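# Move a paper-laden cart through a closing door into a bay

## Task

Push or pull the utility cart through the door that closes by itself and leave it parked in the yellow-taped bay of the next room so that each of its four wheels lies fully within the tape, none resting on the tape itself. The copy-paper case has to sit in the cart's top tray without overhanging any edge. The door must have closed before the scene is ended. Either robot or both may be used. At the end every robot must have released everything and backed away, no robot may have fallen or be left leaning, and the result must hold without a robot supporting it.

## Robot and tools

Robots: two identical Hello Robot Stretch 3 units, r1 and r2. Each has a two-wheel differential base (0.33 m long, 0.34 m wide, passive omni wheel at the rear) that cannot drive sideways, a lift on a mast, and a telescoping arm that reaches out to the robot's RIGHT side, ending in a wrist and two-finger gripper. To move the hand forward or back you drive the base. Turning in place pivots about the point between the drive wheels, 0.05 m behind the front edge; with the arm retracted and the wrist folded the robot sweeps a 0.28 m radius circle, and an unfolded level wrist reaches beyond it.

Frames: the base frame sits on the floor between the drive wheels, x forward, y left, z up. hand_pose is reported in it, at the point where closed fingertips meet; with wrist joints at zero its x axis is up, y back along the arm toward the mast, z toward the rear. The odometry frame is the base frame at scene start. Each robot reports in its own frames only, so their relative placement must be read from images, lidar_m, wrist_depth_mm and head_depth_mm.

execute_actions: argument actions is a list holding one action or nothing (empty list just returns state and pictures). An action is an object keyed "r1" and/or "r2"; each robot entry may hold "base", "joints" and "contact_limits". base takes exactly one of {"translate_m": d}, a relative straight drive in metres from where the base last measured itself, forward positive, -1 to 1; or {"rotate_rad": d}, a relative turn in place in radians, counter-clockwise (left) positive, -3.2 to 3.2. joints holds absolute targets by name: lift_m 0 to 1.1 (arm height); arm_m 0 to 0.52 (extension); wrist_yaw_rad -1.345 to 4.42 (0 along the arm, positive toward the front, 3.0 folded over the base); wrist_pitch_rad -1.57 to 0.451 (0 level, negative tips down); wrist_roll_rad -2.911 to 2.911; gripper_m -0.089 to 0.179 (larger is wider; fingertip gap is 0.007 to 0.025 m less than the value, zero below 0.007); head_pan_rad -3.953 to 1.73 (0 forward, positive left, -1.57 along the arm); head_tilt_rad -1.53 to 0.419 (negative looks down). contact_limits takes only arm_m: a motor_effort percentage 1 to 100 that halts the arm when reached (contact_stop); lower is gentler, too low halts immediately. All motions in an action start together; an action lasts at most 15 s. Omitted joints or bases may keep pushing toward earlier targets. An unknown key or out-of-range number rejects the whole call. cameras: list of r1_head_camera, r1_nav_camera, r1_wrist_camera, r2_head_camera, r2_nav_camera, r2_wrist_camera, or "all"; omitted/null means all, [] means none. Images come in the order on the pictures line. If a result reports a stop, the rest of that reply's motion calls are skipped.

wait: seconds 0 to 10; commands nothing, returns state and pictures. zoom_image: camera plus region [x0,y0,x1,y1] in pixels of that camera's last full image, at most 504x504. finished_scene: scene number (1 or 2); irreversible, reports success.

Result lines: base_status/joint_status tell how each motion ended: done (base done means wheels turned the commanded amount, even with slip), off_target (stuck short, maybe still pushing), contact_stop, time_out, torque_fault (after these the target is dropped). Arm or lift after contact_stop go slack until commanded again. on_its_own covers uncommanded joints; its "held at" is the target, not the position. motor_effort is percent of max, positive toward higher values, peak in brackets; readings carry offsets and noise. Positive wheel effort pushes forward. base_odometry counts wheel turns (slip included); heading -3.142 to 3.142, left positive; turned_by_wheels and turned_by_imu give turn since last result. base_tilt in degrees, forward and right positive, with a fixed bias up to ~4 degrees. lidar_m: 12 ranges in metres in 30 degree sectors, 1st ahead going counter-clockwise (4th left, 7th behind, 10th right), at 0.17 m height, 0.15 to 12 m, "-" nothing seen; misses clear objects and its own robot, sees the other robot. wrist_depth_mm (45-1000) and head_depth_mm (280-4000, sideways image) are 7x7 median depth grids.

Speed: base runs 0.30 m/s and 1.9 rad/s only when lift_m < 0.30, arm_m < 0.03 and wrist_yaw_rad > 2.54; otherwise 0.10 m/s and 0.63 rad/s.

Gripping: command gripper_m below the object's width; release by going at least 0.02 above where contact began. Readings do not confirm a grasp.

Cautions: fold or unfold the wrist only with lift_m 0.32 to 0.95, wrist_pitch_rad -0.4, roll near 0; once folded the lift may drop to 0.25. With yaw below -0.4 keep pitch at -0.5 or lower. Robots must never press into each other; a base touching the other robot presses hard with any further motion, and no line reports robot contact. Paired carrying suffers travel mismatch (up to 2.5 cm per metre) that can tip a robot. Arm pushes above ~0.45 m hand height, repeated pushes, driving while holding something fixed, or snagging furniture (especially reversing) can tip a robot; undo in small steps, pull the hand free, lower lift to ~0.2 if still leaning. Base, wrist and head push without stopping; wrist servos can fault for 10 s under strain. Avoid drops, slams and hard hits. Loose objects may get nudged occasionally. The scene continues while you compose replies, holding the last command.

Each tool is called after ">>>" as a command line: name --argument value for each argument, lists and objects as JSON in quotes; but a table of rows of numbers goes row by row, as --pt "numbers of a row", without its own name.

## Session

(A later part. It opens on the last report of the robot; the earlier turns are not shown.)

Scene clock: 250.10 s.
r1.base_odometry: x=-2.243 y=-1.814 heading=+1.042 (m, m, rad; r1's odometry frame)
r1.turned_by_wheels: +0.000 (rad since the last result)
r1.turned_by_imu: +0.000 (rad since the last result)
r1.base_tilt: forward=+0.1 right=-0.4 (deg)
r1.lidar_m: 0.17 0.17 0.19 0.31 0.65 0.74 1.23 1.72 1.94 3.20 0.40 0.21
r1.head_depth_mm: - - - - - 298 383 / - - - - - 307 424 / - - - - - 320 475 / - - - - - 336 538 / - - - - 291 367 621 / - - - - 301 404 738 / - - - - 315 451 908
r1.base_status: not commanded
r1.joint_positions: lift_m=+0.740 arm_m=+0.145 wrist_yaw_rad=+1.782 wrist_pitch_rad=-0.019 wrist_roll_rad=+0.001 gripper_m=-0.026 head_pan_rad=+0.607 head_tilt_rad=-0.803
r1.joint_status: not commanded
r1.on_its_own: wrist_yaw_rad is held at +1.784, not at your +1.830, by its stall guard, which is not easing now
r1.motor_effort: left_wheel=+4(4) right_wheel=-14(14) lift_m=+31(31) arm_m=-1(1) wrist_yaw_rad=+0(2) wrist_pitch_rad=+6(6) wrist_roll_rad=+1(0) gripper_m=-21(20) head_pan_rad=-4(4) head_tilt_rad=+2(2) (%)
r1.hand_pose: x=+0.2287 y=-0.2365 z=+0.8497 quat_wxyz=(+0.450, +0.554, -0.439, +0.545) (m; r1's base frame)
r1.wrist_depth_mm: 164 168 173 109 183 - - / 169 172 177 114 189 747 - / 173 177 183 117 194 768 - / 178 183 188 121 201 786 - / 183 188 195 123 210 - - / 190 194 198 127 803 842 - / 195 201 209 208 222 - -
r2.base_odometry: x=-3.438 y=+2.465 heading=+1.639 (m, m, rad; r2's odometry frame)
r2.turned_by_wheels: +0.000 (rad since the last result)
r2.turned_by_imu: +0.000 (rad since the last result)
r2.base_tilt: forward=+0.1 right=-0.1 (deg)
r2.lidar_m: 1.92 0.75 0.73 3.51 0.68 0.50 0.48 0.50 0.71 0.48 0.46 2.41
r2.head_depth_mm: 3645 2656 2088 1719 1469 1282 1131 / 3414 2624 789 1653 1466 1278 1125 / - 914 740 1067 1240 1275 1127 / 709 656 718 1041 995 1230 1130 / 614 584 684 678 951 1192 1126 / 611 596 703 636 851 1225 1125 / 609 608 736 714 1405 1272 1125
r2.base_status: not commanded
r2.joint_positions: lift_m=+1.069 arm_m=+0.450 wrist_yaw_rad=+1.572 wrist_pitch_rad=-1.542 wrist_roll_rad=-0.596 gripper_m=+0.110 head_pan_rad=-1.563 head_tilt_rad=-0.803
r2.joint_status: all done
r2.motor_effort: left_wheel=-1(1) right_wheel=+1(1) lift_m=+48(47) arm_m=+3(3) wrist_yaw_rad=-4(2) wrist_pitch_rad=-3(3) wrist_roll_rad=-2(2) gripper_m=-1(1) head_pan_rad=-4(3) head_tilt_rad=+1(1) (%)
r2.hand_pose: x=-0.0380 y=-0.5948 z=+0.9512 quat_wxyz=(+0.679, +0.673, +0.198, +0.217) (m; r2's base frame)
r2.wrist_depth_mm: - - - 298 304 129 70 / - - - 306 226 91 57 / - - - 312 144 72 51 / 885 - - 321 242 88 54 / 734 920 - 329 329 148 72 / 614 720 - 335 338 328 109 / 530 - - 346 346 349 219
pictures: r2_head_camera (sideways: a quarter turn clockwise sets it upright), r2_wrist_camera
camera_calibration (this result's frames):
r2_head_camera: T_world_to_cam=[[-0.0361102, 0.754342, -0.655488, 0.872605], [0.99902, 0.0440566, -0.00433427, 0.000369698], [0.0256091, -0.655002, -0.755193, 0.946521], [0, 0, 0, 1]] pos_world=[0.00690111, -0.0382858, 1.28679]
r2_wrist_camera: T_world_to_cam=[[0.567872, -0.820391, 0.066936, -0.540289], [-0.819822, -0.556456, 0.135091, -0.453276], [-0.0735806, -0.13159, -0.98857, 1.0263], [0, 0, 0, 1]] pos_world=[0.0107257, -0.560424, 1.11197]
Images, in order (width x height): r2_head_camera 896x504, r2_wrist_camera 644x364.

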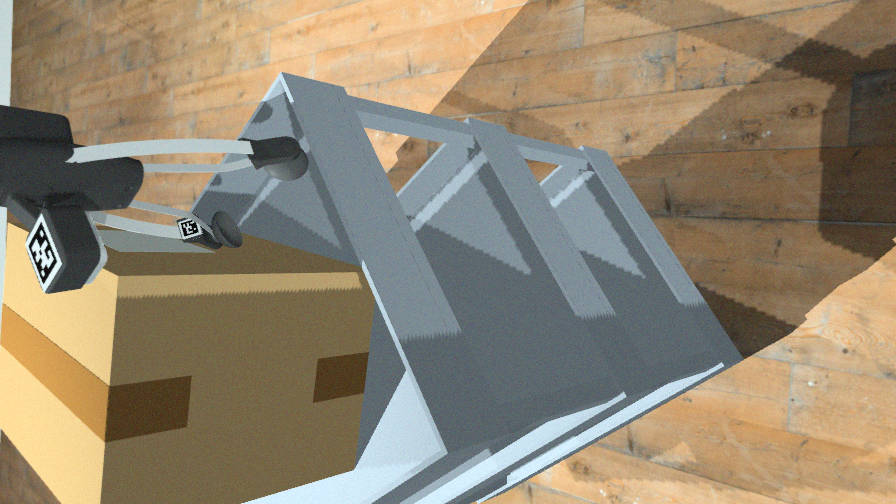

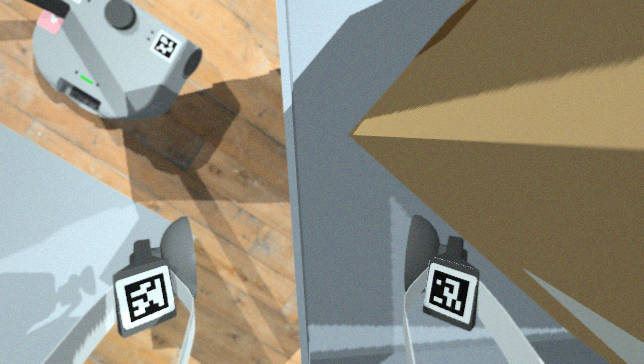

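>>> execute_actions --actions '[{"r2":{"base":{"translate_m":-0.04},"joints":{"arm_m":0.475}}}]' --cameras '[]'

>>> execute_actions --actions '[{"r2":{"joints":{"lift_m":0.95}}}]' --cameras '["r2_head_camera","r2_wrist_camera"]'

Scene clock: 251.60 s.
r1.base_odometry: x=-2.243 y=-1.814 heading=+1.042 (m, m, rad; r1's odometry frame)
r1.turned_by_wheels: +0.000 (rad since the last result)
r1.turned_by_imu: +0.000 (rad since the last result)
r1.base_tilt: forward=+0.1 right=-0.4 (deg)
r1.lidar_m: 0.17 0.17 0.19 0.31 0.65 0.74 1.23 1.72 1.94 3.22 0.40 0.21
r1.head_depth_mm: - - - - - 298 383 / - - - - - 307 424 / - - - - - 321 474 / - - - - - 336 538 / - - - - 291 367 624 / - - - - 302 404 738 / - - - - 315 451 911
r1.base_status: not commanded
r1.joint_positions: lift_m=+0.740 arm_m=+0.145 wrist_yaw_rad=+1.782 wrist_pitch_rad=-0.019 wrist_roll_rad=+0.001 gripper_m=-0.026 head_pan_rad=+0.607 head_tilt_rad=-0.803
r1.joint_status: not commanded
r1.on_its_own: wrist_yaw_rad is held at +1.784, not at your +1.830, by its stall guard, which is not easing now
r1.motor_effort: left_wheel=+4(4) right_wheel=-14(14) lift_m=+31(31) arm_m=-1(1) wrist_yaw_rad=+2(1) wrist_pitch_rad=+6(6) wrist_roll_rad=+1(0) gripper_m=-21(19) head_pan_rad=-4(5) head_tilt_rad=+1(2) (%)
r1.hand_pose: x=+0.2287 y=-0.2365 z=+0.8497 quat_wxyz=(+0.450, +0.554, -0.439, +0.545) (m; r1's base frame)
r1.wrist_depth_mm: 164 168 172 109 183 - - / 168 173 177 114 189 741 - / 173 178 183 118 195 758 - / 179 183 189 121 201 782 - / 183 188 194 123 209 - - / 189 193 199 127 803 853 - / 195 201 209 209 222 - -
r2.base_odometry: x=-3.436 y=+2.425 heading=+1.639 (m, m, rad; r2's odometry frame)
r2.turned_by_wheels: +0.000 (rad since the last result)
r2.turned_by_imu: +0.000 (rad since the last result)
r2.base_tilt: forward=+0.2 right=+0.0 (deg)
r2.lidar_m: 1.93 0.76 0.76 3.50 0.62 0.46 0.44 0.46 0.62 0.50 0.48 2.46
r2.head_depth_mm: 3580 2656 2086 1734 1465 1281 1131 / 3460 2634 1970 1719 1473 1273 1131 / - 2655 758 1042 1314 1278 1135 / 1962 880 807 1070 1222 1248 1127 / 617 604 681 1016 970 1193 1131 / 610 590 696 653 930 1193 1130 / 610 601 712 640 1294 1272 1122
r2.base_status: done
r2.joint_positions: lift_m=+1.069 arm_m=+0.475 wrist_yaw_rad=+1.572 wrist_pitch_rad=-1.542 wrist_roll_rad=-0.596 gripper_m=+0.110 head_pan_rad=-1.563 head_tilt_rad=-0.803
r2.joint_status: all done
r2.motor_effort: left_wheel=+0(6) right_wheel=+1(5) lift_m=+48(48) arm_m=+3(4) wrist_yaw_rad=-3(1) wrist_pitch_rad=-2(3) wrist_roll_rad=-2(2) gripper_m=-1(0) head_pan_rad=-3(4) head_tilt_rad=+1(1) (%)
r2.hand_pose: x=-0.0381 y=-0.6198 z=+0.9512 quat_wxyz=(+0.679, +0.673, +0.199, +0.217) (m; r2's base frame)
r2.wrist_depth_mm: - - - 299 143 97 76 / - - - 304 183 119 88 / - - - 310 279 153 106 / 859 - - 320 325 215 132 / 682 835 - 330 332 332 176 / 569 684 - 340 341 344 265 / 479 - - 317 297 305 301
pictures: none
No camera images: the call's "cameras" was empty. Leave "cameras" out to get every camera's image.

Scene clock: 253.53 s.
r1.base_odometry: x=-2.243 y=-1.814 heading=+1.042 (m, m, rad; r1's odometry frame)
r1.turned_by_wheels: +0.000 (rad since the last result)
r1.turned_by_imu: +0.000 (rad since the last result)
r1.base_tilt: forward=+0.1 right=-0.5 (deg)
r1.lidar_m: 0.17 0.17 0.19 0.31 0.65 0.74 1.23 1.72 1.94 3.20 0.40 0.21
r1.head_depth_mm: - - - - - 298 383 / - - - - - 307 423 / - - - - - 320 474 / - - - - - 336 537 / - - - - 290 367 623 / - - - - 302 404 741 / - - - - 315 450 910
r1.base_status: not commanded
r1.joint_positions: lift_m=+0.740 arm_m=+0.145 wrist_yaw_rad=+1.782 wrist_pitch_rad=-0.019 wrist_roll_rad=+0.001 gripper_m=-0.026 head_pan_rad=+0.607 head_tilt_rad=-0.803
r1.joint_status: not commanded
r1.on_its_own: wrist_yaw_rad is held at +1.784, not at your +1.830, by its stall guard, which is not easing now
r1.motor_effort: left_wheel=+4(4) right_wheel=-14(14) lift_m=+31(31) arm_m=-1(1) wrist_yaw_rad=+1(1) wrist_pitch_rad=+6(6) wrist_roll_rad=+0(1) gripper_m=-20(20) head_pan_rad=-5(4) head_tilt_rad=+2(1) (%)
r1.hand_pose: x=+0.2287 y=-0.2365 z=+0.8497 quat_wxyz=(+0.450, +0.554, -0.439, +0.545) (m; r1's base frame)
r1.wrist_depth_mm: 165 168 172 109 183 - - / 169 172 177 114 188 746 - / 173 177 183 117 195 769 - / 178 183 189 121 201 783 - / 183 187 194 123 209 - - / 189 195 199 127 803 845 - / 195 201 209 208 223 - -
r2.base_odometry: x=-3.436 y=+2.425 heading=+1.639 (m, m, rad; r2's odometry frame)
r2.turned_by_wheels: +0.000 (rad since the last result)
r2.turned_by_imu: +0.000 (rad since the last result)
r2.base_tilt: forward=+0.2 right=-0.1 (deg)
r2.lidar_m: 1.93 0.76 0.76 3.51 0.62 0.46 0.44 0.46 0.63 0.50 0.48 2.46
r2.head_depth_mm: - - 2093 1724 1465 1278 1132 / 3238 2585 1969 1730 1471 1277 1133 / - - 766 1043 1310 1270 1128 / 768 899 781 1069 1219 1258 1128 / 619 603 679 1015 973 1190 1128 / 610 590 695 653 930 1193 1129 / 609 602 713 640 1298 1270 1125
r2.base_status: not commanded
r2.joint_positions: lift_m=+0.951 arm_m=+0.475 wrist_yaw_rad=+1.572 wrist_pitch_rad=-1.542 wrist_roll_rad=-0.596 gripper_m=+0.110 head_pan_rad=-1.563 head_tilt_rad=-0.803
r2.joint_status: all done
r2.motor_effort: left_wheel=+0(0) right_wheel=+2(1) lift_m=+15(41) arm_m=+4(3) wrist_yaw_rad=-3(3) wrist_pitch_rad=-3(2) wrist_roll_rad=-2(1) gripper_m=-1(0) head_pan_rad=-3(4) head_tilt_rad=+2(1) (%)
r2.hand_pose: x=-0.0381 y=-0.6198 z=+0.8326 quat_wxyz=(+0.679, +0.673, +0.199, +0.217) (m; r2's base frame)
r2.wrist_depth_mm: - - 925 186 142 97 75 / - 959 951 191 182 118 88 / 939 950 978 194 198 153 105 / 818 - - 199 202 203 132 / 689 856 - 204 206 210 176 / 564 675 - 210 212 216 218 / 482 - - 214 217 221 224
pictures: r2_head_camera (sideways: a quarter turn clockwise sets it upright), r2_wrist_camera
camera_calibration (this result's frames):
r2_head_camera: T_world_to_cam=[[-0.0361103, 0.754342, -0.655488, 0.872605], [0.99902, 0.0440567, -0.00433428, 0.000369701], [0.0256091, -0.655002, -0.755193, 0.946521], [0, 0, 0, 1]] pos_world=[0.00690112, -0.0382858, 1.28679]
r2_wrist_camera: T_world_to_cam=[[0.568051, -0.820278, 0.0667934, -0.552598], [-0.819677, -0.556617, 0.135307, -0.451468], [-0.0738111, -0.13161, -0.98855, 0.905665], [0, 0, 0, 1]] pos_world=[0.010694, -0.585384, 0.993292]
Images, in order (width x height): r2_head_camera 896x504, r2_wrist_camera 644x364.

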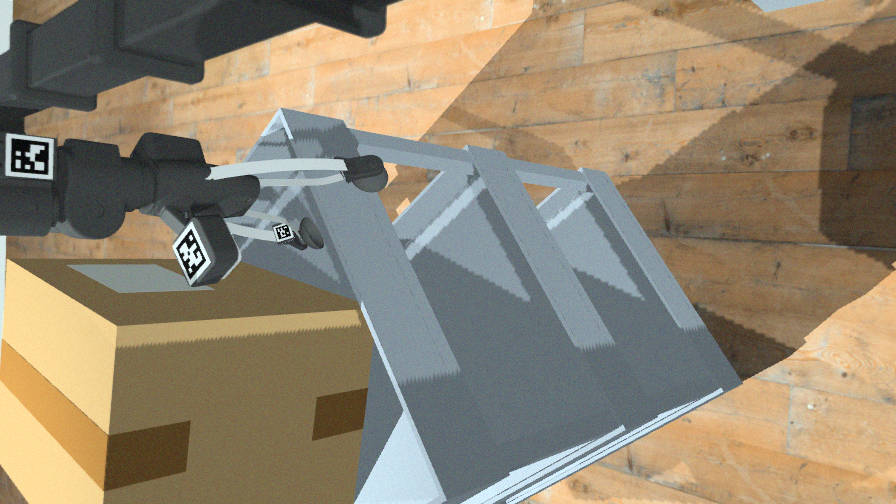

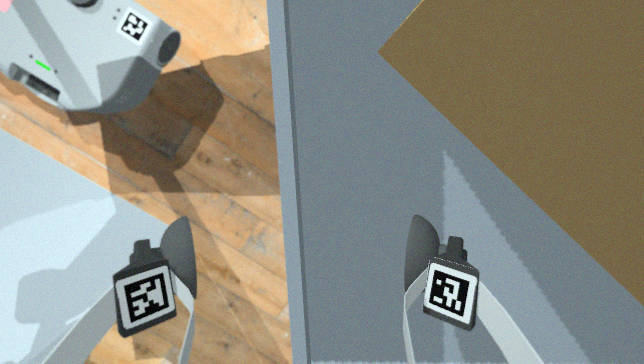

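>>> execute_actions --actions '[{"r2":{"joints":{"gripper_m":-0.02}}}]' --cameras '[]'

>>> execute_actions --actions '[{"r2":{"joints":{"arm_m":0.22,"wrist_roll_rad":-0.15},"contact_limits":{"arm_m":24}}}]' --cameras '["r2_head_camera","r2_wrist_camera","r2_nav_camera"]'

Scene clock: 255.47 s.
r1.base_odometry: x=-2.243 y=-1.814 heading=+1.042 (m, m, rad; r1's odometry frame)
r1.turned_by_wheels: +0.000 (rad since the last result)
r1.turned_by_imu: +0.000 (rad since the last result)
r1.base_tilt: forward=+0.1 right=-0.4 (deg)
r1.lidar_m: 0.17 0.17 0.19 0.31 0.65 0.74 1.23 1.72 1.95 3.21 0.40 0.21
r1.head_depth_mm: - - - - - 298 383 / - - - - - 307 424 / - - - - - 320 474 / - - - - - 336 539 / - - - - 291 367 623 / - - - - 301 404 739 / - - - - 315 450 909
r1.base_status: not commanded
r1.joint_positions: lift_m=+0.740 arm_m=+0.145 wrist_yaw_rad=+1.782 wrist_pitch_rad=-0.019 wrist_roll_rad=+0.001 gripper_m=-0.026 head_pan_rad=+0.607 head_tilt_rad=-0.803
r1.joint_status: not commanded
r1.on_its_own: wrist_yaw_rad is held at +1.784, not at your +1.830, by its stall guard, which is not easing now
r1.motor_effort: left_wheel=+4(4) right_wheel=-14(14) lift_m=+31(31) arm_m=-1(1) wrist_yaw_rad=+1(1) wrist_pitch_rad=+6(6) wrist_roll_rad=+0(0) gripper_m=-20(20) head_pan_rad=-4(5) head_tilt_rad=+2(0) (%)
r1.hand_pose: x=+0.2287 y=-0.2365 z=+0.8497 quat_wxyz=(+0.450, +0.554, -0.439, +0.545) (m; r1's base frame)
r1.wrist_depth_mm: 164 168 172 109 183 - - / 168 172 178 113 189 748 - / 173 177 183 117 195 756 - / 178 183 188 121 201 787 - / 183 188 194 123 209 - - / 189 194 199 127 797 843 - / 195 200 209 208 222 - -
r2.base_odometry: x=-3.436 y=+2.425 heading=+1.639 (m, m, rad; r2's odometry frame)
r2.turned_by_wheels: +0.000 (rad since the last result)
r2.turned_by_imu: +0.000 (rad since the last result)
r2.base_tilt: forward=+0.2 right=+0.0 (deg)
r2.lidar_m: 1.93 0.76 0.77 3.51 0.62 0.46 0.44 0.46 0.63 0.51 0.48 2.45
r2.head_depth_mm: - - 2085 1731 1467 1276 1132 / 3323 2601 1974 1719 1469 1274 1129 / - - 768 1044 1317 1275 1128 / 769 909 808 1063 1220 1252 1129 / 617 604 680 1017 968 1194 1128 / 609 589 695 652 929 1190 1131 / 608 602 712 641 1293 1268 1127
r2.base_status: not commanded
r2.joint_positions: lift_m=+0.950 arm_m=+0.475 wrist_yaw_rad=+1.572 wrist_pitch_rad=-1.546 wrist_roll_rad=-0.601 gripper_m=-0.019 head_pan_rad=-1.563 head_tilt_rad=-0.803
r2.joint_status: all done
r2.motor_effort: left_wheel=-1(1) right_wheel=+3(3) lift_m=+23(24) arm_m=+4(3) wrist_yaw_rad=-3(2) wrist_pitch_rad=-1(3) wrist_roll_rad=+1(2) gripper_m=-19(99) head_pan_rad=-4(3) head_tilt_rad=+2(1) (%)
r2.hand_pose: x=-0.0390 y=-0.6198 z=+0.8323 quat_wxyz=(+0.678, +0.672, +0.202, +0.218) (m; r2's base frame)
r2.wrist_depth_mm: - - 932 185 146 98 77 / - 949 926 189 186 120 89 / 946 958 959 192 195 156 107 / 821 981 - 198 201 201 134 / 671 849 - 202 205 207 177 / 564 - - - 211 213 216 / 501 - - 213 216 219 221
pictures: none
No camera images: the call's "cameras" was empty. Leave "cameras" out to get every camera's image.

Scene clock: 258.57 s.
r1.base_odometry: x=-2.243 y=-1.814 heading=+1.042 (m, m, rad; r1's odometry frame)
r1.turned_by_wheels: +0.000 (rad since the last result)
r1.turned_by_imu: +0.000 (rad since the last result)
r1.base_tilt: forward=+0.1 right=-0.4 (deg)
r1.lidar_m: 0.17 0.17 0.19 0.31 0.65 0.74 1.23 1.71 1.94 3.19 0.40 0.21
r1.head_depth_mm: - - - - - 298 383 / - - - - - 307 424 / - - - - - 320 474 / - - - - - 336 538 / - - - - 291 367 622 / - - - - 301 405 742 / - - - - 315 451 913
r1.base_status: not commanded
r1.joint_positions: lift_m=+0.740 arm_m=+0.145 wrist_yaw_rad=+1.782 wrist_pitch_rad=-0.019 wrist_roll_rad=+0.001 gripper_m=-0.026 head_pan_rad=+0.607 head_tilt_rad=-0.803
r1.joint_status: not commanded
r1.on_its_own: wrist_yaw_rad is held at +1.784, not at your +1.830, by its stall guard, which is not easing now
r1.motor_effort: left_wheel=+4(4) right_wheel=-14(14) lift_m=+31(31) arm_m=-1(1) wrist_yaw_rad=+2(2) wrist_pitch_rad=+6(6) wrist_roll_rad=+1(1) gripper_m=-20(21) head_pan_rad=-4(5) head_tilt_rad=+1(1) (%)
r1.hand_pose: x=+0.2287 y=-0.2365 z=+0.8497 quat_wxyz=(+0.450, +0.554, -0.439, +0.545) (m; r1's base frame)
r1.wrist_depth_mm: 164 168 172 109 183 - - / 168 172 177 114 189 - - / 173 177 182 117 194 - - / 178 183 189 121 202 - - / 184 188 194 123 209 - - / 189 194 199 127 786 - - / 195 201 208 209 222 - -
r2.base_odometry: x=-3.436 y=+2.425 heading=+1.640 (m, m, rad; r2's odometry frame)
r2.turned_by_wheels: +0.001 (rad since the last result)
r2.turned_by_imu: +0.002 (rad since the last result)
r2.base_tilt: forward=+0.2 right=+0.0 (deg)
r2.lidar_m: 1.93 0.76 0.76 3.51 0.62 0.46 0.44 0.46 0.42 0.33 0.33 0.36
r2.head_depth_mm: 3814 - 2093 1718 1465 1276 1130 / - - 2100 625 1405 1280 1129 / 3797 - - 650 842 1026 1133 / 3580 551 646 655 878 858 1111 / 3551 484 506 596 565 840 1077 / 611 446 429 512 546 809 1033 / 610 445 436 549 539 806 1026
r2.base_status: not commanded
r2.joint_positions: lift_m=+0.950 arm_m=+0.221 wrist_yaw_rad=+1.585 wrist_pitch_rad=-1.455 wrist_roll_rad=-0.178 gripper_m=-0.019 head_pan_rad=-1.563 head_tilt_rad=-0.803
r2.joint_status: wrist_roll_rad off_target (ended at -0.178, target -0.150); the others done
r2.on_its_own: right_wheel is at rest, and its effort (-20) is outside its rest range (-18 to +18); wrist_yaw_rad is at rest, and its effort (-18) is outside its rest range (-12 to +12); wrist_pitch_rad is at rest, and its effort (-37) is outside its rest range (-20 to +32)
r2.motor_effort: left_wheel=+9(14) right_wheel=-20(29) lift_m=+24(24) arm_m=-4(6) wrist_yaw_rad=-18(27) wrist_pitch_rad=-37(48) wrist_roll_rad=+10(15) gripper_m=-24(32) head_pan_rad=-4(3) head_tilt_rad=+2(1) (%)
r2.contact_limits: arm_m 24 (drawing in: default 14, maximum 24; extending or still: default 22, maximum 35)
r2.hand_pose: x=-0.0158 y=-0.3657 z=+0.8317 quat_wxyz=(+0.706, +0.699, +0.027, +0.108) (m; r2's base frame)
r2.wrist_depth_mm: 935 940 934 196 138 109 90 / 944 941 947 199 185 136 108 / 936 952 976 200 204 182 135 / 962 - 991 203 205 209 180 / 963 - - 204 207 211 214 / 967 976 997 186 210 213 218 / 737 781 832 210 211 215 220
pictures: r2_head_camera (sideways: a quarter turn clockwise sets it upright), r2_nav_camera (sideways: a quarter turn counterclockwise sets it upright), r2_wrist_camera
camera_calibration (this result's frames):
r2_head_camera: T_world_to_cam=[[-0.0361103, 0.754338, -0.655492, 0.872611], [0.99902, 0.0440567, -0.00433448, 0.000369961], [0.0256092, -0.655006, -0.75519, 0.946517], [0, 0, 0, 1]] pos_world=[0.00690112, -0.0382859, 1.28679]
r2_nav_camera: T_world_to_cam=[[0.00436792, -0.719133, 0.694859, -0.857199], [-0.99997, 0.00134337, 0.00767616, 0.0474996], [-0.00645363, -0.694872, -0.719105, 0.886339], [0, 0, 0, 1]] pos_world=[0.0569624, -0.00061168, 1.23264]
r2_wrist_camera: T_world_to_cam=[[0.194022, -0.978335, 0.0722225, -0.425043], [-0.980518, -0.1911, 0.0454484, -0.0857601], [-0.0306621, -0.0796334, -0.996353, 0.966101], [0, 0, 0, 1]] pos_world=[0.0280009, -0.355289, 0.997172]
Images, in order (width x height): r2_head_camera 896x504, r2_nav_camera 672x504, r2_wrist_camera 644x364.

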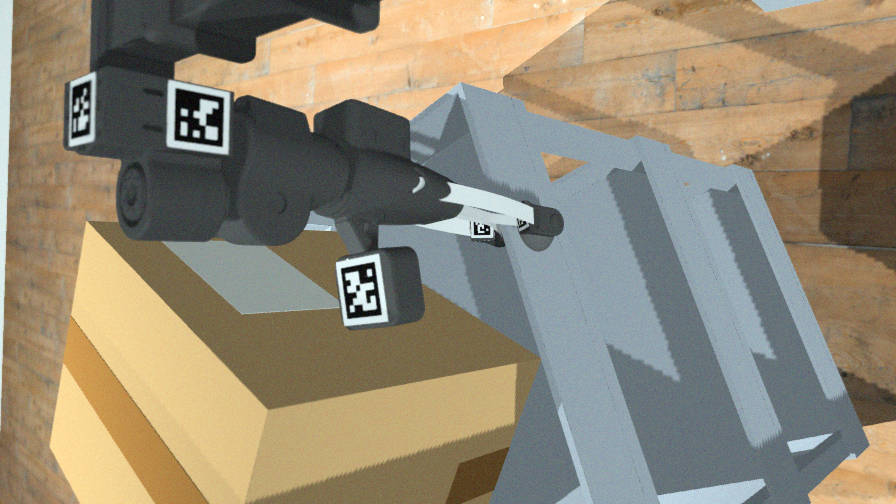

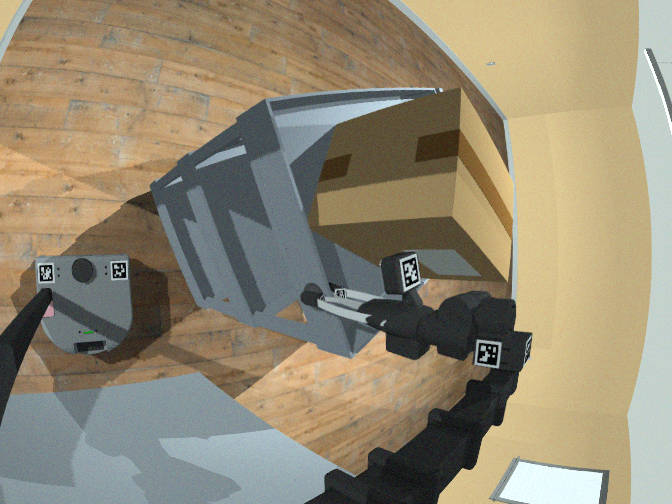

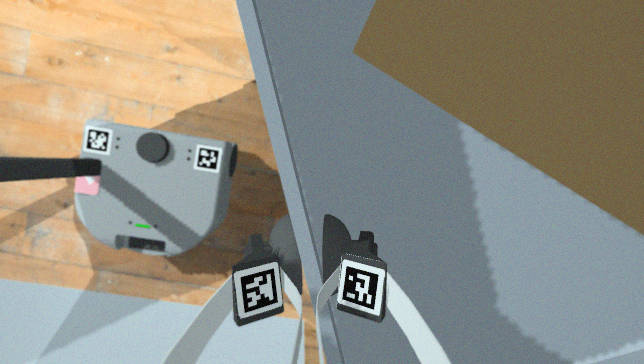

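>>> execute_actions --actions '[{"r2":{"joints":{"gripper_m":0.12,"lift_m":1.08,"wrist_roll_rad":-0.3,"wrist_pitch_rad":-1.55,"wrist_yaw_rad":1.57}}}]' --cameras '[]'

>>> execute_actions --actions '[{"r2":{"base":{"rotate_rad":0.80},"joints":{"arm_m":0.05}}}]' --cameras '[]'

>>> execute_actions --actions '[{"r2":{"base":{"translate_m":0.30}}}]' --cameras '[]'

>>> execute_actions --actions '[{"r2":{"base":{"rotate_rad":-1.10},"joints":{"arm_m":0.44}}}]' --cameras '["r2_head_camera","r2_wrist_camera","r2_nav_camera"]'

Scene clock: 261.17 s.
r1.base_odometry: x=-2.243 y=-1.814 heading=+1.042 (m, m, rad; r1's odometry frame)
r1.turned_by_wheels: +0.000 (rad since the last result)
r1.turned_by_imu: +0.000 (rad since the last result)
r1.base_tilt: forward=+0.1 right=-0.4 (deg)
r1.lidar_m: 0.17 0.17 0.19 0.31 0.65 0.74 1.23 1.72 1.94 3.18 0.40 0.21
r1.head_depth_mm: - - - - - 298 383 / - - - - - 307 424 / - - - - - 320 474 / - - - - - 336 539 / - - - - 291 367 623 / - - - - 302 404 738 / - - - - 315 451 914
r1.base_status: not commanded
r1.joint_positions: lift_m=+0.740 arm_m=+0.145 wrist_yaw_rad=+1.782 wrist_pitch_rad=-0.019 wrist_roll_rad=+0.001 gripper_m=-0.026 head_pan_rad=+0.607 head_tilt_rad=-0.803
r1.joint_status: not commanded
r1.on_its_own: wrist_yaw_rad is held at +1.784, not at your +1.830, by its stall guard, which is not easing now
r1.motor_effort: left_wheel=+4(4) right_wheel=-14(14) lift_m=+31(31) arm_m=-1(1) wrist_yaw_rad=+2(2) wrist_pitch_rad=+6(6) wrist_roll_rad=+0(1) gripper_m=-18(20) head_pan_rad=-4(5) head_tilt_rad=+1(1) (%)
r1.hand_pose: x=+0.2287 y=-0.2365 z=+0.8497 quat_wxyz=(+0.450, +0.554, -0.439, +0.545) (m; r1's base frame)
r1.wrist_depth_mm: 164 168 172 109 183 - - / 169 172 177 114 189 - - / 173 177 182 117 195 - - / 178 183 188 121 202 - - / 183 188 193 123 208 - - / 189 195 199 127 776 - - / 196 201 208 210 222 - -
r2.base_odometry: x=-3.436 y=+2.425 heading=+1.639 (m, m, rad; r2's odometry frame)
r2.turned_by_wheels: -0.001 (rad since the last result)
r2.turned_by_imu: +0.000 (rad since the last result)
r2.base_tilt: forward=+0.2 right=-0.1 (deg)
r2.lidar_m: 1.92 0.76 0.76 3.52 0.62 0.46 0.44 0.46 0.42 0.33 0.33 0.36
r2.head_depth_mm: 3643 2580 2077 1726 1468 1279 1131 / - - 2091 1611 1407 1279 1129 / - - 727 669 796 1028 1133 / 3578 - 682 665 876 860 1112 / 3601 466 521 604 563 840 1077 / 612 447 430 513 547 809 1031 / 610 445 435 547 539 808 1028
r2.base_status: not commanded
r2.joint_positions: lift_m=+1.079 arm_m=+0.220 wrist_yaw_rad=+1.573 wrist_pitch_rad=-1.542 wrist_roll_rad=-0.301 gripper_m=+0.120 head_pan_rad=-1.563 head_tilt_rad=-0.803
r2.joint_status: all done
r2.motor_effort: left_wheel=+1(9) right_wheel=+0(20) lift_m=+47(55) arm_m=-1(3) wrist_yaw_rad=-4(16) wrist_pitch_rad=-3(37) wrist_roll_rad=+0(9) gripper_m=+0(95) head_pan_rad=-3(5) head_tilt_rad=+1(1) (%)
r2.hand_pose: x=-0.0381 y=-0.3655 z=+0.9612 quat_wxyz=(+0.701, +0.697, +0.097, +0.116) (m; r2's base frame)
r2.wrist_depth_mm: - - - 309 193 141 111 / - - - 318 265 176 132 / - - - 325 327 235 161 / - - - 334 334 332 211 / 906 - - 346 341 349 302 / 705 - 900 981 338 322 317 / 571 601 698 - - - -
pictures: none
No camera images: the call's "cameras" was empty. Leave "cameras" out to get every camera's image.

Scene clock: 263.97 s.
r1.base_odometry: x=-2.243 y=-1.814 heading=+1.042 (m, m, rad; r1's odometry frame)
r1.turned_by_wheels: +0.000 (rad since the last result)
r1.turned_by_imu: +0.000 (rad since the last result)
r1.base_tilt: forward=+0.1 right=-0.3 (deg)
r1.lidar_m: 0.17 0.17 0.19 0.30 0.65 0.74 1.23 1.72 1.95 3.22 0.40 0.21
r1.head_depth_mm: - - - - - 298 384 / - - - - - 307 424 / - - - - - 321 475 / - - - - - 336 539 / - - - - 291 366 623 / - - - - 301 405 738 / - - - - 315 451 915
r1.base_status: not commanded
r1.joint_positions: lift_m=+0.740 arm_m=+0.145 wrist_yaw_rad=+1.782 wrist_pitch_rad=-0.019 wrist_roll_rad=+0.001 gripper_m=-0.026 head_pan_rad=+0.607 head_tilt_rad=-0.803
r1.joint_status: not commanded
r1.on_its_own: wrist_yaw_rad is held at +1.784, not at your +1.830, by its stall guard, which is not easing now
r1.motor_effort: left_wheel=+4(4) right_wheel=-14(14) lift_m=+31(31) arm_m=-1(1) wrist_yaw_rad=+1(1) wrist_pitch_rad=+7(6) wrist_roll_rad=+0(1) gripper_m=-20(20) head_pan_rad=-4(4) head_tilt_rad=+1(1) (%)
r1.hand_pose: x=+0.2287 y=-0.2365 z=+0.8497 quat_wxyz=(+0.450, +0.554, -0.439, +0.545) (m; r1's base frame)
r1.wrist_depth_mm: 164 168 173 109 183 - - / 168 172 177 114 189 - - / 173 178 183 117 195 - - / 178 182 189 121 202 - - / 183 188 194 123 210 - - / 189 194 199 128 787 - - / 194 200 209 209 222 - -
r2.base_odometry: x=-3.436 y=+2.425 heading=+2.439 (m, m, rad; r2's odometry frame)
r2.turned_by_wheels: +0.800 (rad since the last result)
r2.turned_by_imu: +0.799 (rad since the last result)
r2.base_tilt: forward=+0.2 right=-0.1 (deg)
r2.lidar_m: 0.76 3.51 3.53 0.50 0.44 0.44 0.52 0.36 0.33 0.33 2.39 1.03
r2.head_depth_mm: - - - - 539 800 953 / - - - - - 827 1025 / - - 2103 - 561 827 1079 / 2708 2637 2095 - 673 911 1113 / 2522 2629 2089 - 1435 1272 1130 / 2349 2530 2089 1723 1467 1270 1129 / 2203 2410 2076 1710 1458 1269 1124
r2.base_status: done
r2.joint_positions: lift_m=+1.079 arm_m=+0.050 wrist_yaw_rad=+1.568 wrist_pitch_rad=-1.550 wrist_roll_rad=-0.296 gripper_m=+0.120 head_pan_rad=-1.563 head_tilt_rad=-0.803
r2.joint_status: all done
r2.motor_effort: left_wheel=-1(7) right_wheel=+2(13) lift_m=+47(47) arm_m=-1(2) wrist_yaw_rad=+2(5) wrist_pitch_rad=+1(11) wrist_roll_rad=-1(3) gripper_m=-1(3) head_pan_rad=-3(3) head_tilt_rad=+1(1) (%)
r2.hand_pose: x=-0.0402 y=-0.1954 z=+0.9614 quat_wxyz=(+0.701, +0.698, +0.097, +0.110) (m; r2's base frame)
r2.wrist_depth_mm: - - - - - - - / 934 - - - - - - / 886 - - - - - - / 771 - - - 670 353 - / 712 942 - 953 679 345 - / 655 - - 703 341 359 359 / 593 776 - 710 358 362 368
pictures: none
No camera images: the call's "cameras" was empty. Leave "cameras" out to get every camera's image.

Scene clock: 268.20 s.
r1.base_odometry: x=-2.243 y=-1.814 heading=+1.042 (m, m, rad; r1's odometry frame)
r1.turned_by_wheels: +0.000 (rad since the last result)
r1.turned_by_imu: +0.000 (rad since the last result)
r1.base_tilt: forward=+0.1 right=-0.4 (deg)
r1.lidar_m: 0.17 0.17 0.19 0.31 0.65 0.74 1.23 1.72 1.94 3.18 0.40 0.21
r1.head_depth_mm: - - - - - 298 384 / - - - - - 307 424 / - - - - - 320 474 / - - - - - 336 538 / - - - - 291 367 623 / - - - - 301 404 740 / - - - - 315 451 913
r1.base_status: not commanded
r1.joint_positions: lift_m=+0.740 arm_m=+0.145 wrist_yaw_rad=+1.782 wrist_pitch_rad=-0.019 wrist_roll_rad=+0.001 gripper_m=-0.026 head_pan_rad=+0.607 head_tilt_rad=-0.803
r1.joint_status: not commanded
r1.on_its_own: wrist_yaw_rad is held at +1.784, not at your +1.830, by its stall guard, which is not easing now
r1.motor_effort: left_wheel=+4(4) right_wheel=-14(14) lift_m=+31(31) arm_m=-1(1) wrist_yaw_rad=+1(2) wrist_pitch_rad=+6(6) wrist_roll_rad=+0(1) gripper_m=-20(20) head_pan_rad=-4(4) head_tilt_rad=+2(1) (%)
r1.hand_pose: x=+0.2287 y=-0.2365 z=+0.8497 quat_wxyz=(+0.450, +0.554, -0.439, +0.545) (m; r1's base frame)
r1.wrist_depth_mm: 164 168 173 109 183 - - / 169 172 177 114 189 - - / 173 177 182 117 195 - - / 178 182 188 121 202 - - / 184 189 194 123 209 - - / 189 194 199 127 794 - - / 195 201 208 209 222 - -
r2.base_odometry: x=-3.665 y=+2.619 heading=+2.439 (m, m, rad; r2's odometry frame)
r2.turned_by_wheels: +0.000 (rad since the last result)
r2.turned_by_imu: +0.002 (rad since the last result)
r2.base_tilt: forward=+0.2 right=-0.1 (deg)
r2.lidar_m: 0.45 3.29 3.29 0.80 0.65 0.65 0.76 0.49 0.46 2.46 2.19 0.62
r2.head_depth_mm: - - - - 1413 1068 1098 / - - - - - 1302 1105 / - - 2083 - 1437 1272 1129 / 2484 2648 2072 - 1434 1275 1129 / 2329 2525 2087 - 1439 1277 1129 / 2165 2385 2075 1723 1454 1276 1123 / 2021 2259 2078 1722 1450 1274 1131
r2.base_status: done
r2.joint_positions: lift_m=+1.079 arm_m=+0.050 wrist_yaw_rad=+1.568 wrist_pitch_rad=-1.550 wrist_roll_rad=-0.296 gripper_m=+0.120 head_pan_rad=-1.563 head_tilt_rad=-0.803
r2.joint_status: not commanded
r2.motor_effort: left_wheel=-1(4) right_wheel=+1(6) lift_m=+47(48) arm_m=-1(1) wrist_yaw_rad=+2(2) wrist_pitch_rad=+1(1) wrist_roll_rad=-1(1) gripper_m=-1(0) head_pan_rad=-3(2) head_tilt_rad=+2(1) (%)
r2.hand_pose: x=-0.0402 y=-0.1954 z=+0.9614 quat_wxyz=(+0.701, +0.698, +0.097, +0.110) (m; r2's base frame)
r2.wrist_depth_mm: - - - - - - - / - - - - - - - / - - - - - - - / - - - - - - - / 932 - - - - - - / 866 - - - - - - / 758 - - 714 730 - -
pictures: none
No camera images: the call's "cameras" was empty. Leave "cameras" out to get every camera's image.

Scene clock: 272.27 s.
r1.base_odometry: x=-2.243 y=-1.814 heading=+1.042 (m, m, rad; r1's odometry frame)
r1.turned_by_wheels: +0.000 (rad since the last result)
r1.turned_by_imu: +0.000 (rad since the last result)
r1.base_tilt: forward=+0.1 right=-0.4 (deg)
r1.lidar_m: 0.17 0.17 0.19 0.31 0.65 0.74 1.23 1.72 1.95 3.20 0.40 0.21
r1.head_depth_mm: - - - - - 298 383 / - - - - - 307 424 / - - - - - 320 474 / - - - - - 336 538 / - - - - 291 368 622 / - - - - 302 405 739 / - - - - 315 450 911
r1.base_status: not commanded
r1.joint_positions: lift_m=+0.740 arm_m=+0.145 wrist_yaw_rad=+1.782 wrist_pitch_rad=-0.019 wrist_roll_rad=+0.001 gripper_m=-0.026 head_pan_rad=+0.607 head_tilt_rad=-0.803
r1.joint_status: not commanded
r1.on_its_own: wrist_yaw_rad is held at +1.784, not at your +1.830, by its stall guard, which is not easing now
r1.motor_effort: left_wheel=+4(4) right_wheel=-14(14) lift_m=+31(31) arm_m=-1(1) wrist_yaw_rad=+1(1) wrist_pitch_rad=+6(6) wrist_roll_rad=+1(1) gripper_m=-20(19) head_pan_rad=-5(4) head_tilt_rad=+1(1) (%)
r1.hand_pose: x=+0.2287 y=-0.2365 z=+0.8497 quat_wxyz=(+0.450, +0.554, -0.439, +0.545) (m; r1's base frame)
r1.wrist_depth_mm: 164 168 172 109 183 - - / 169 172 178 114 188 - - / 173 177 182 117 195 - - / 178 182 188 121 201 - - / 183 188 194 123 209 - - / 189 194 198 127 786 - - / 195 200 210 208 222 - -
r2.base_odometry: x=-3.665 y=+2.619 heading=+1.339 (m, m, rad; r2's odometry frame)
r2.turned_by_wheels: -1.100 (rad since the last result)
r2.turned_by_imu: -1.099 (rad since the last result)
r2.base_tilt: forward=+0.1 right=-0.1 (deg)
r2.lidar_m: 2.19 0.69 0.45 3.28 3.29 0.81 0.65 0.65 0.73 0.50 0.46 2.53
r2.head_depth_mm: 3652 2656 2097 1719 1351 1278 1132 / 3448 2641 2023 1719 1459 1274 1137 / - 2649 786 1063 1379 1275 1129 / 3254 917 805 1067 1242 1252 1131 / 649 610 689 1018 971 1191 1130 / 611 588 692 650 930 1190 1125 / 610 594 701 651 993 1272 1125
r2.base_status: done
r2.joint_positions: lift_m=+1.079 arm_m=+0.440 wrist_yaw_rad=+1.568 wrist_pitch_rad=-1.550 wrist_roll_rad=-0.296 gripper_m=+0.120 head_pan_rad=-1.563 head_tilt_rad=-0.803
r2.joint_status: all done
r2.motor_effort: left_wheel=+1(8) right_wheel=-1(5) lift_m=+48(47) arm_m=+3(4) wrist_yaw_rad=+1(1) wrist_pitch_rad=+1(1) wrist_roll_rad=-1(1) gripper_m=-1(1) head_pan_rad=-3(3) head_tilt_rad=+1(1) (%)
r2.hand_pose: x=-0.0402 y=-0.5848 z=+0.9614 quat_wxyz=(+0.701, +0.698, +0.097, +0.110) (m; r2's base frame)
r2.wrist_depth_mm: - - - 307 164 122 103 / - - - 315 237 174 138 / - - - 322 327 302 209 / - - - - 335 339 341 / - - - - 343 345 319 / - - - - 349 309 - / 845 783 801 804 - - -
pictures: r2_head_camera (sideways: a quarter turn clockwise sets it upright), r2_nav_camera (sideways: a quarter turn counterclockwise sets it upright), r2_wrist_camera
camera_calibration (this result's frames):
r2_head_camera: T_world_to_cam=[[-0.0360538, 0.754238, -0.65561, 0.872764], [0.999023, 0.0439822, -0.00434017, 0.000377362], [0.0255616, -0.655126, -0.755087, 0.946384], [0, 0, 0, 1]] pos_world=[0.0068983, -0.0382883, 1.2868]
r2_nav_camera: T_world_to_cam=[[0.00431395, -0.719024, 0.694971, -0.857345], [-0.99997, 0.00141848, 0.00767476, 0.0475014], [-0.00650414, -0.694983, -0.718996, 0.886198], [0, 0, 0, 1]] pos_world=[0.0569625, -0.000626262, 1.23264]
r2_wrist_camera: T_world_to_cam=[[0.298019, -0.952855, 0.057025, -0.610262], [-0.947452, -0.287994, 0.139265, -0.303013], [-0.116276, -0.095532, -0.988612, 1.05692], [0, 0, 0, 1]] pos_world=[0.017674, -0.567788, 1.12188]
Images, in order (width x height): r2_head_camera 896x504, r2_nav_camera 672x504, r2_wrist_camera 644x364.

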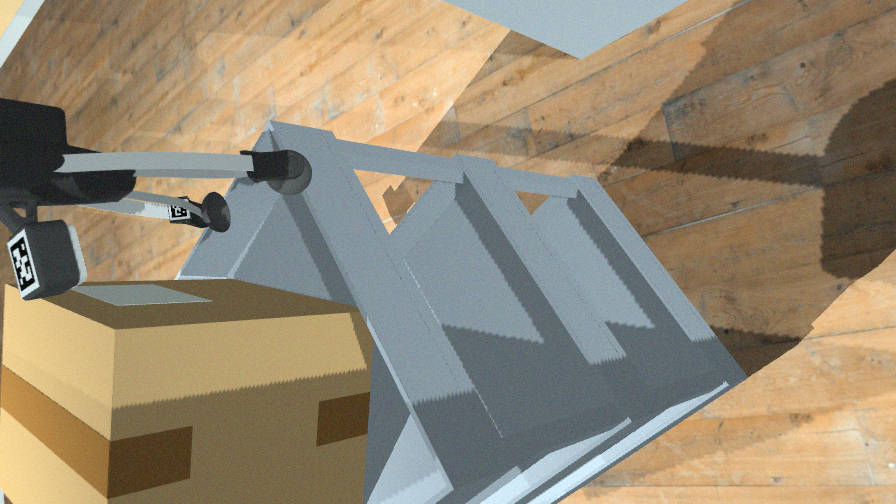

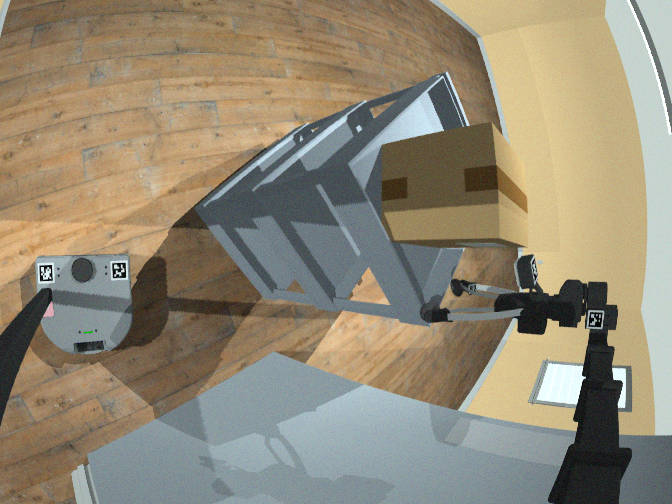

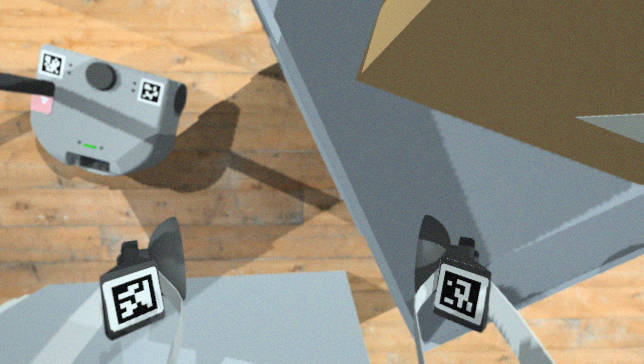

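>>> execute_actions --actions '[{"r2":{"base":{"translate_m":0.02},"joints":{"arm_m":0.49,"wrist_roll_rad":-0.65,"gripper_m":0.11}}}]' --cameras '["r2_head_camera","r2_wrist_camera"]'

Scene clock: 273.87 s.
r1.base_odometry: x=-2.243 y=-1.814 heading=+1.042 (m, m, rad; r1's odometry frame)
r1.turned_by_wheels: +0.000 (rad since the last result)
r1.turned_by_imu: +0.000 (rad since the last result)
r1.base_tilt: forward=+0.1 right=-0.4 (deg)
r1.lidar_m: 0.17 0.17 0.19 0.31 0.65 0.74 1.23 1.72 1.94 3.22 0.40 0.21
r1.head_depth_mm: - - - - - 298 383 / - - - - - 307 424 / - - - - - 320 473 / - - - - - 336 539 / - - - - 291 367 621 / - - - - 301 404 738 / - - - - 315 451 911
r1.base_status: not commanded
r1.joint_positions: lift_m=+0.740 arm_m=+0.145 wrist_yaw_rad=+1.782 wrist_pitch_rad=-0.019 wrist_roll_rad=+0.001 gripper_m=-0.026 head_pan_rad=+0.607 head_tilt_rad=-0.803
r1.joint_status: not commanded
r1.on_its_own: wrist_yaw_rad is held at +1.784, not at your +1.830, by its stall guard, which is not easing now
r1.motor_effort: left_wheel=+4(4) right_wheel=-14(14) lift_m=+31(31) arm_m=-1(1) wrist_yaw_rad=+2(1) wrist_pitch_rad=+6(6) wrist_roll_rad=+1(0) gripper_m=-20(20) head_pan_rad=-4(5) head_tilt_rad=+1(1) (%)
r1.hand_pose: x=+0.2287 y=-0.2365 z=+0.8497 quat_wxyz=(+0.450, +0.554, -0.439, +0.545) (m; r1's base frame)
r1.wrist_depth_mm: 164 168 172 109 182 - - / 169 173 178 113 189 - - / 173 178 183 117 194 - - / 178 183 189 121 202 - - / 184 188 194 123 209 - - / 189 195 199 127 786 - - / 195 200 208 209 221 - -
r2.base_odometry: x=-3.660 y=+2.638 heading=+1.339 (m, m, rad; r2's odometry frame)
r2.turned_by_wheels: +0.000 (rad since the last result)
r2.turned_by_imu: +0.000 (rad since the last result)
r2.base_tilt: forward=+0.2 right=-0.1 (deg)
r2.lidar_m: 2.17 0.70 0.44 3.30 3.30 0.85 0.67 0.67 0.76 0.48 0.46 2.53
r2.head_depth_mm: 3659 2637 2099 1735 1382 1279 1135 / 3623 2625 1973 1726 1469 1276 1137 / - 2640 777 1059 1302 1277 1132 / 818 897 802 1071 1215 1256 1130 / 613 595 682 686 949 1194 1134 / 610 588 694 642 860 1209 1131 / 608 595 702 679 1264 1275 1123
r2.base_status: done
r2.joint_positions: lift_m=+1.079 arm_m=+0.490 wrist_yaw_rad=+1.568 wrist_pitch_rad=-1.550 wrist_roll_rad=-0.646 gripper_m=+0.110 head_pan_rad=-1.563 head_tilt_rad=-0.803
r2.joint_status: all done
r2.motor_effort: left_wheel=+2(6) right_wheel=-1(4) lift_m=+48(47) arm_m=+4(4) wrist_yaw_rad=+1(2) wrist_pitch_rad=+1(1) wrist_roll_rad=-2(2) gripper_m=-1(55) head_pan_rad=-3(4) head_tilt_rad=+1(1) (%)
r2.hand_pose: x=-0.0402 y=-0.6347 z=+0.9614 quat_wxyz=(+0.673, +0.668, +0.217, +0.230) (m; r2's base frame)
r2.wrist_depth_mm: - - - 307 104 74 58 / - - - 311 142 92 69 / - - - 321 225 122 83 / - - - 331 330 179 107 / 935 - - 339 344 334 146 / 728 818 976 348 349 353 242 / 608 643 758 330 309 306 317
pictures: r2_head_camera (sideways: a quarter turn clockwise sets it upright), r2_wrist_camera
camera_calibration (this result's frames):
r2_head_camera: T_world_to_cam=[[-0.0360536, 0.754239, -0.65561, 0.872764], [0.999023, 0.043982, -0.00434017, 0.000377356], [0.0255615, -0.655126, -0.755087, 0.946384], [0, 0, 0, 1]] pos_world=[0.0068983, -0.0382883, 1.2868]
r2_wrist_camera: T_world_to_cam=[[0.606004, -0.792968, 0.0629367, -0.549696], [-0.791853, -0.593835, 0.14258, -0.508417], [-0.0756872, -0.13624, -0.98778, 1.02714], [0, 0, 0, 1]] pos_world=[0.00826781, -0.597869, 1.12168]
Images, in order (width x height): r2_head_camera 896x504, r2_wrist_camera 644x364.

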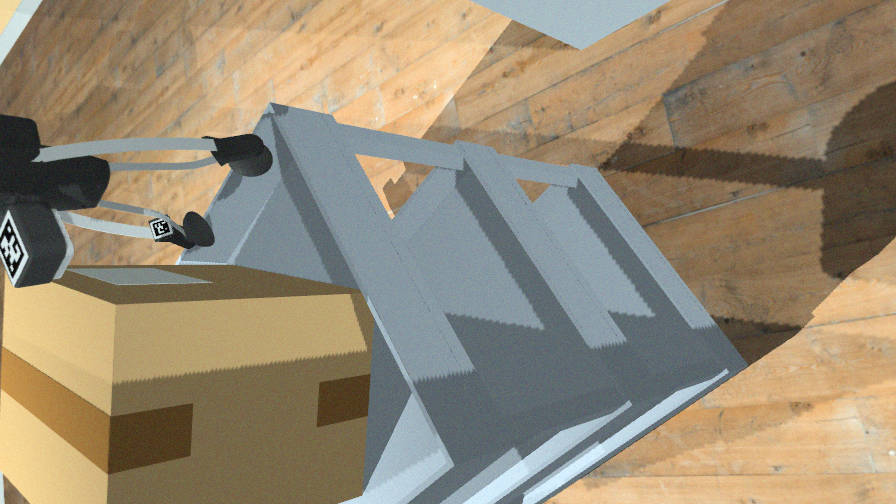

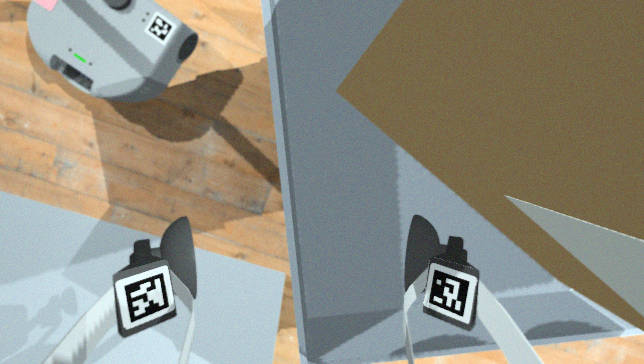

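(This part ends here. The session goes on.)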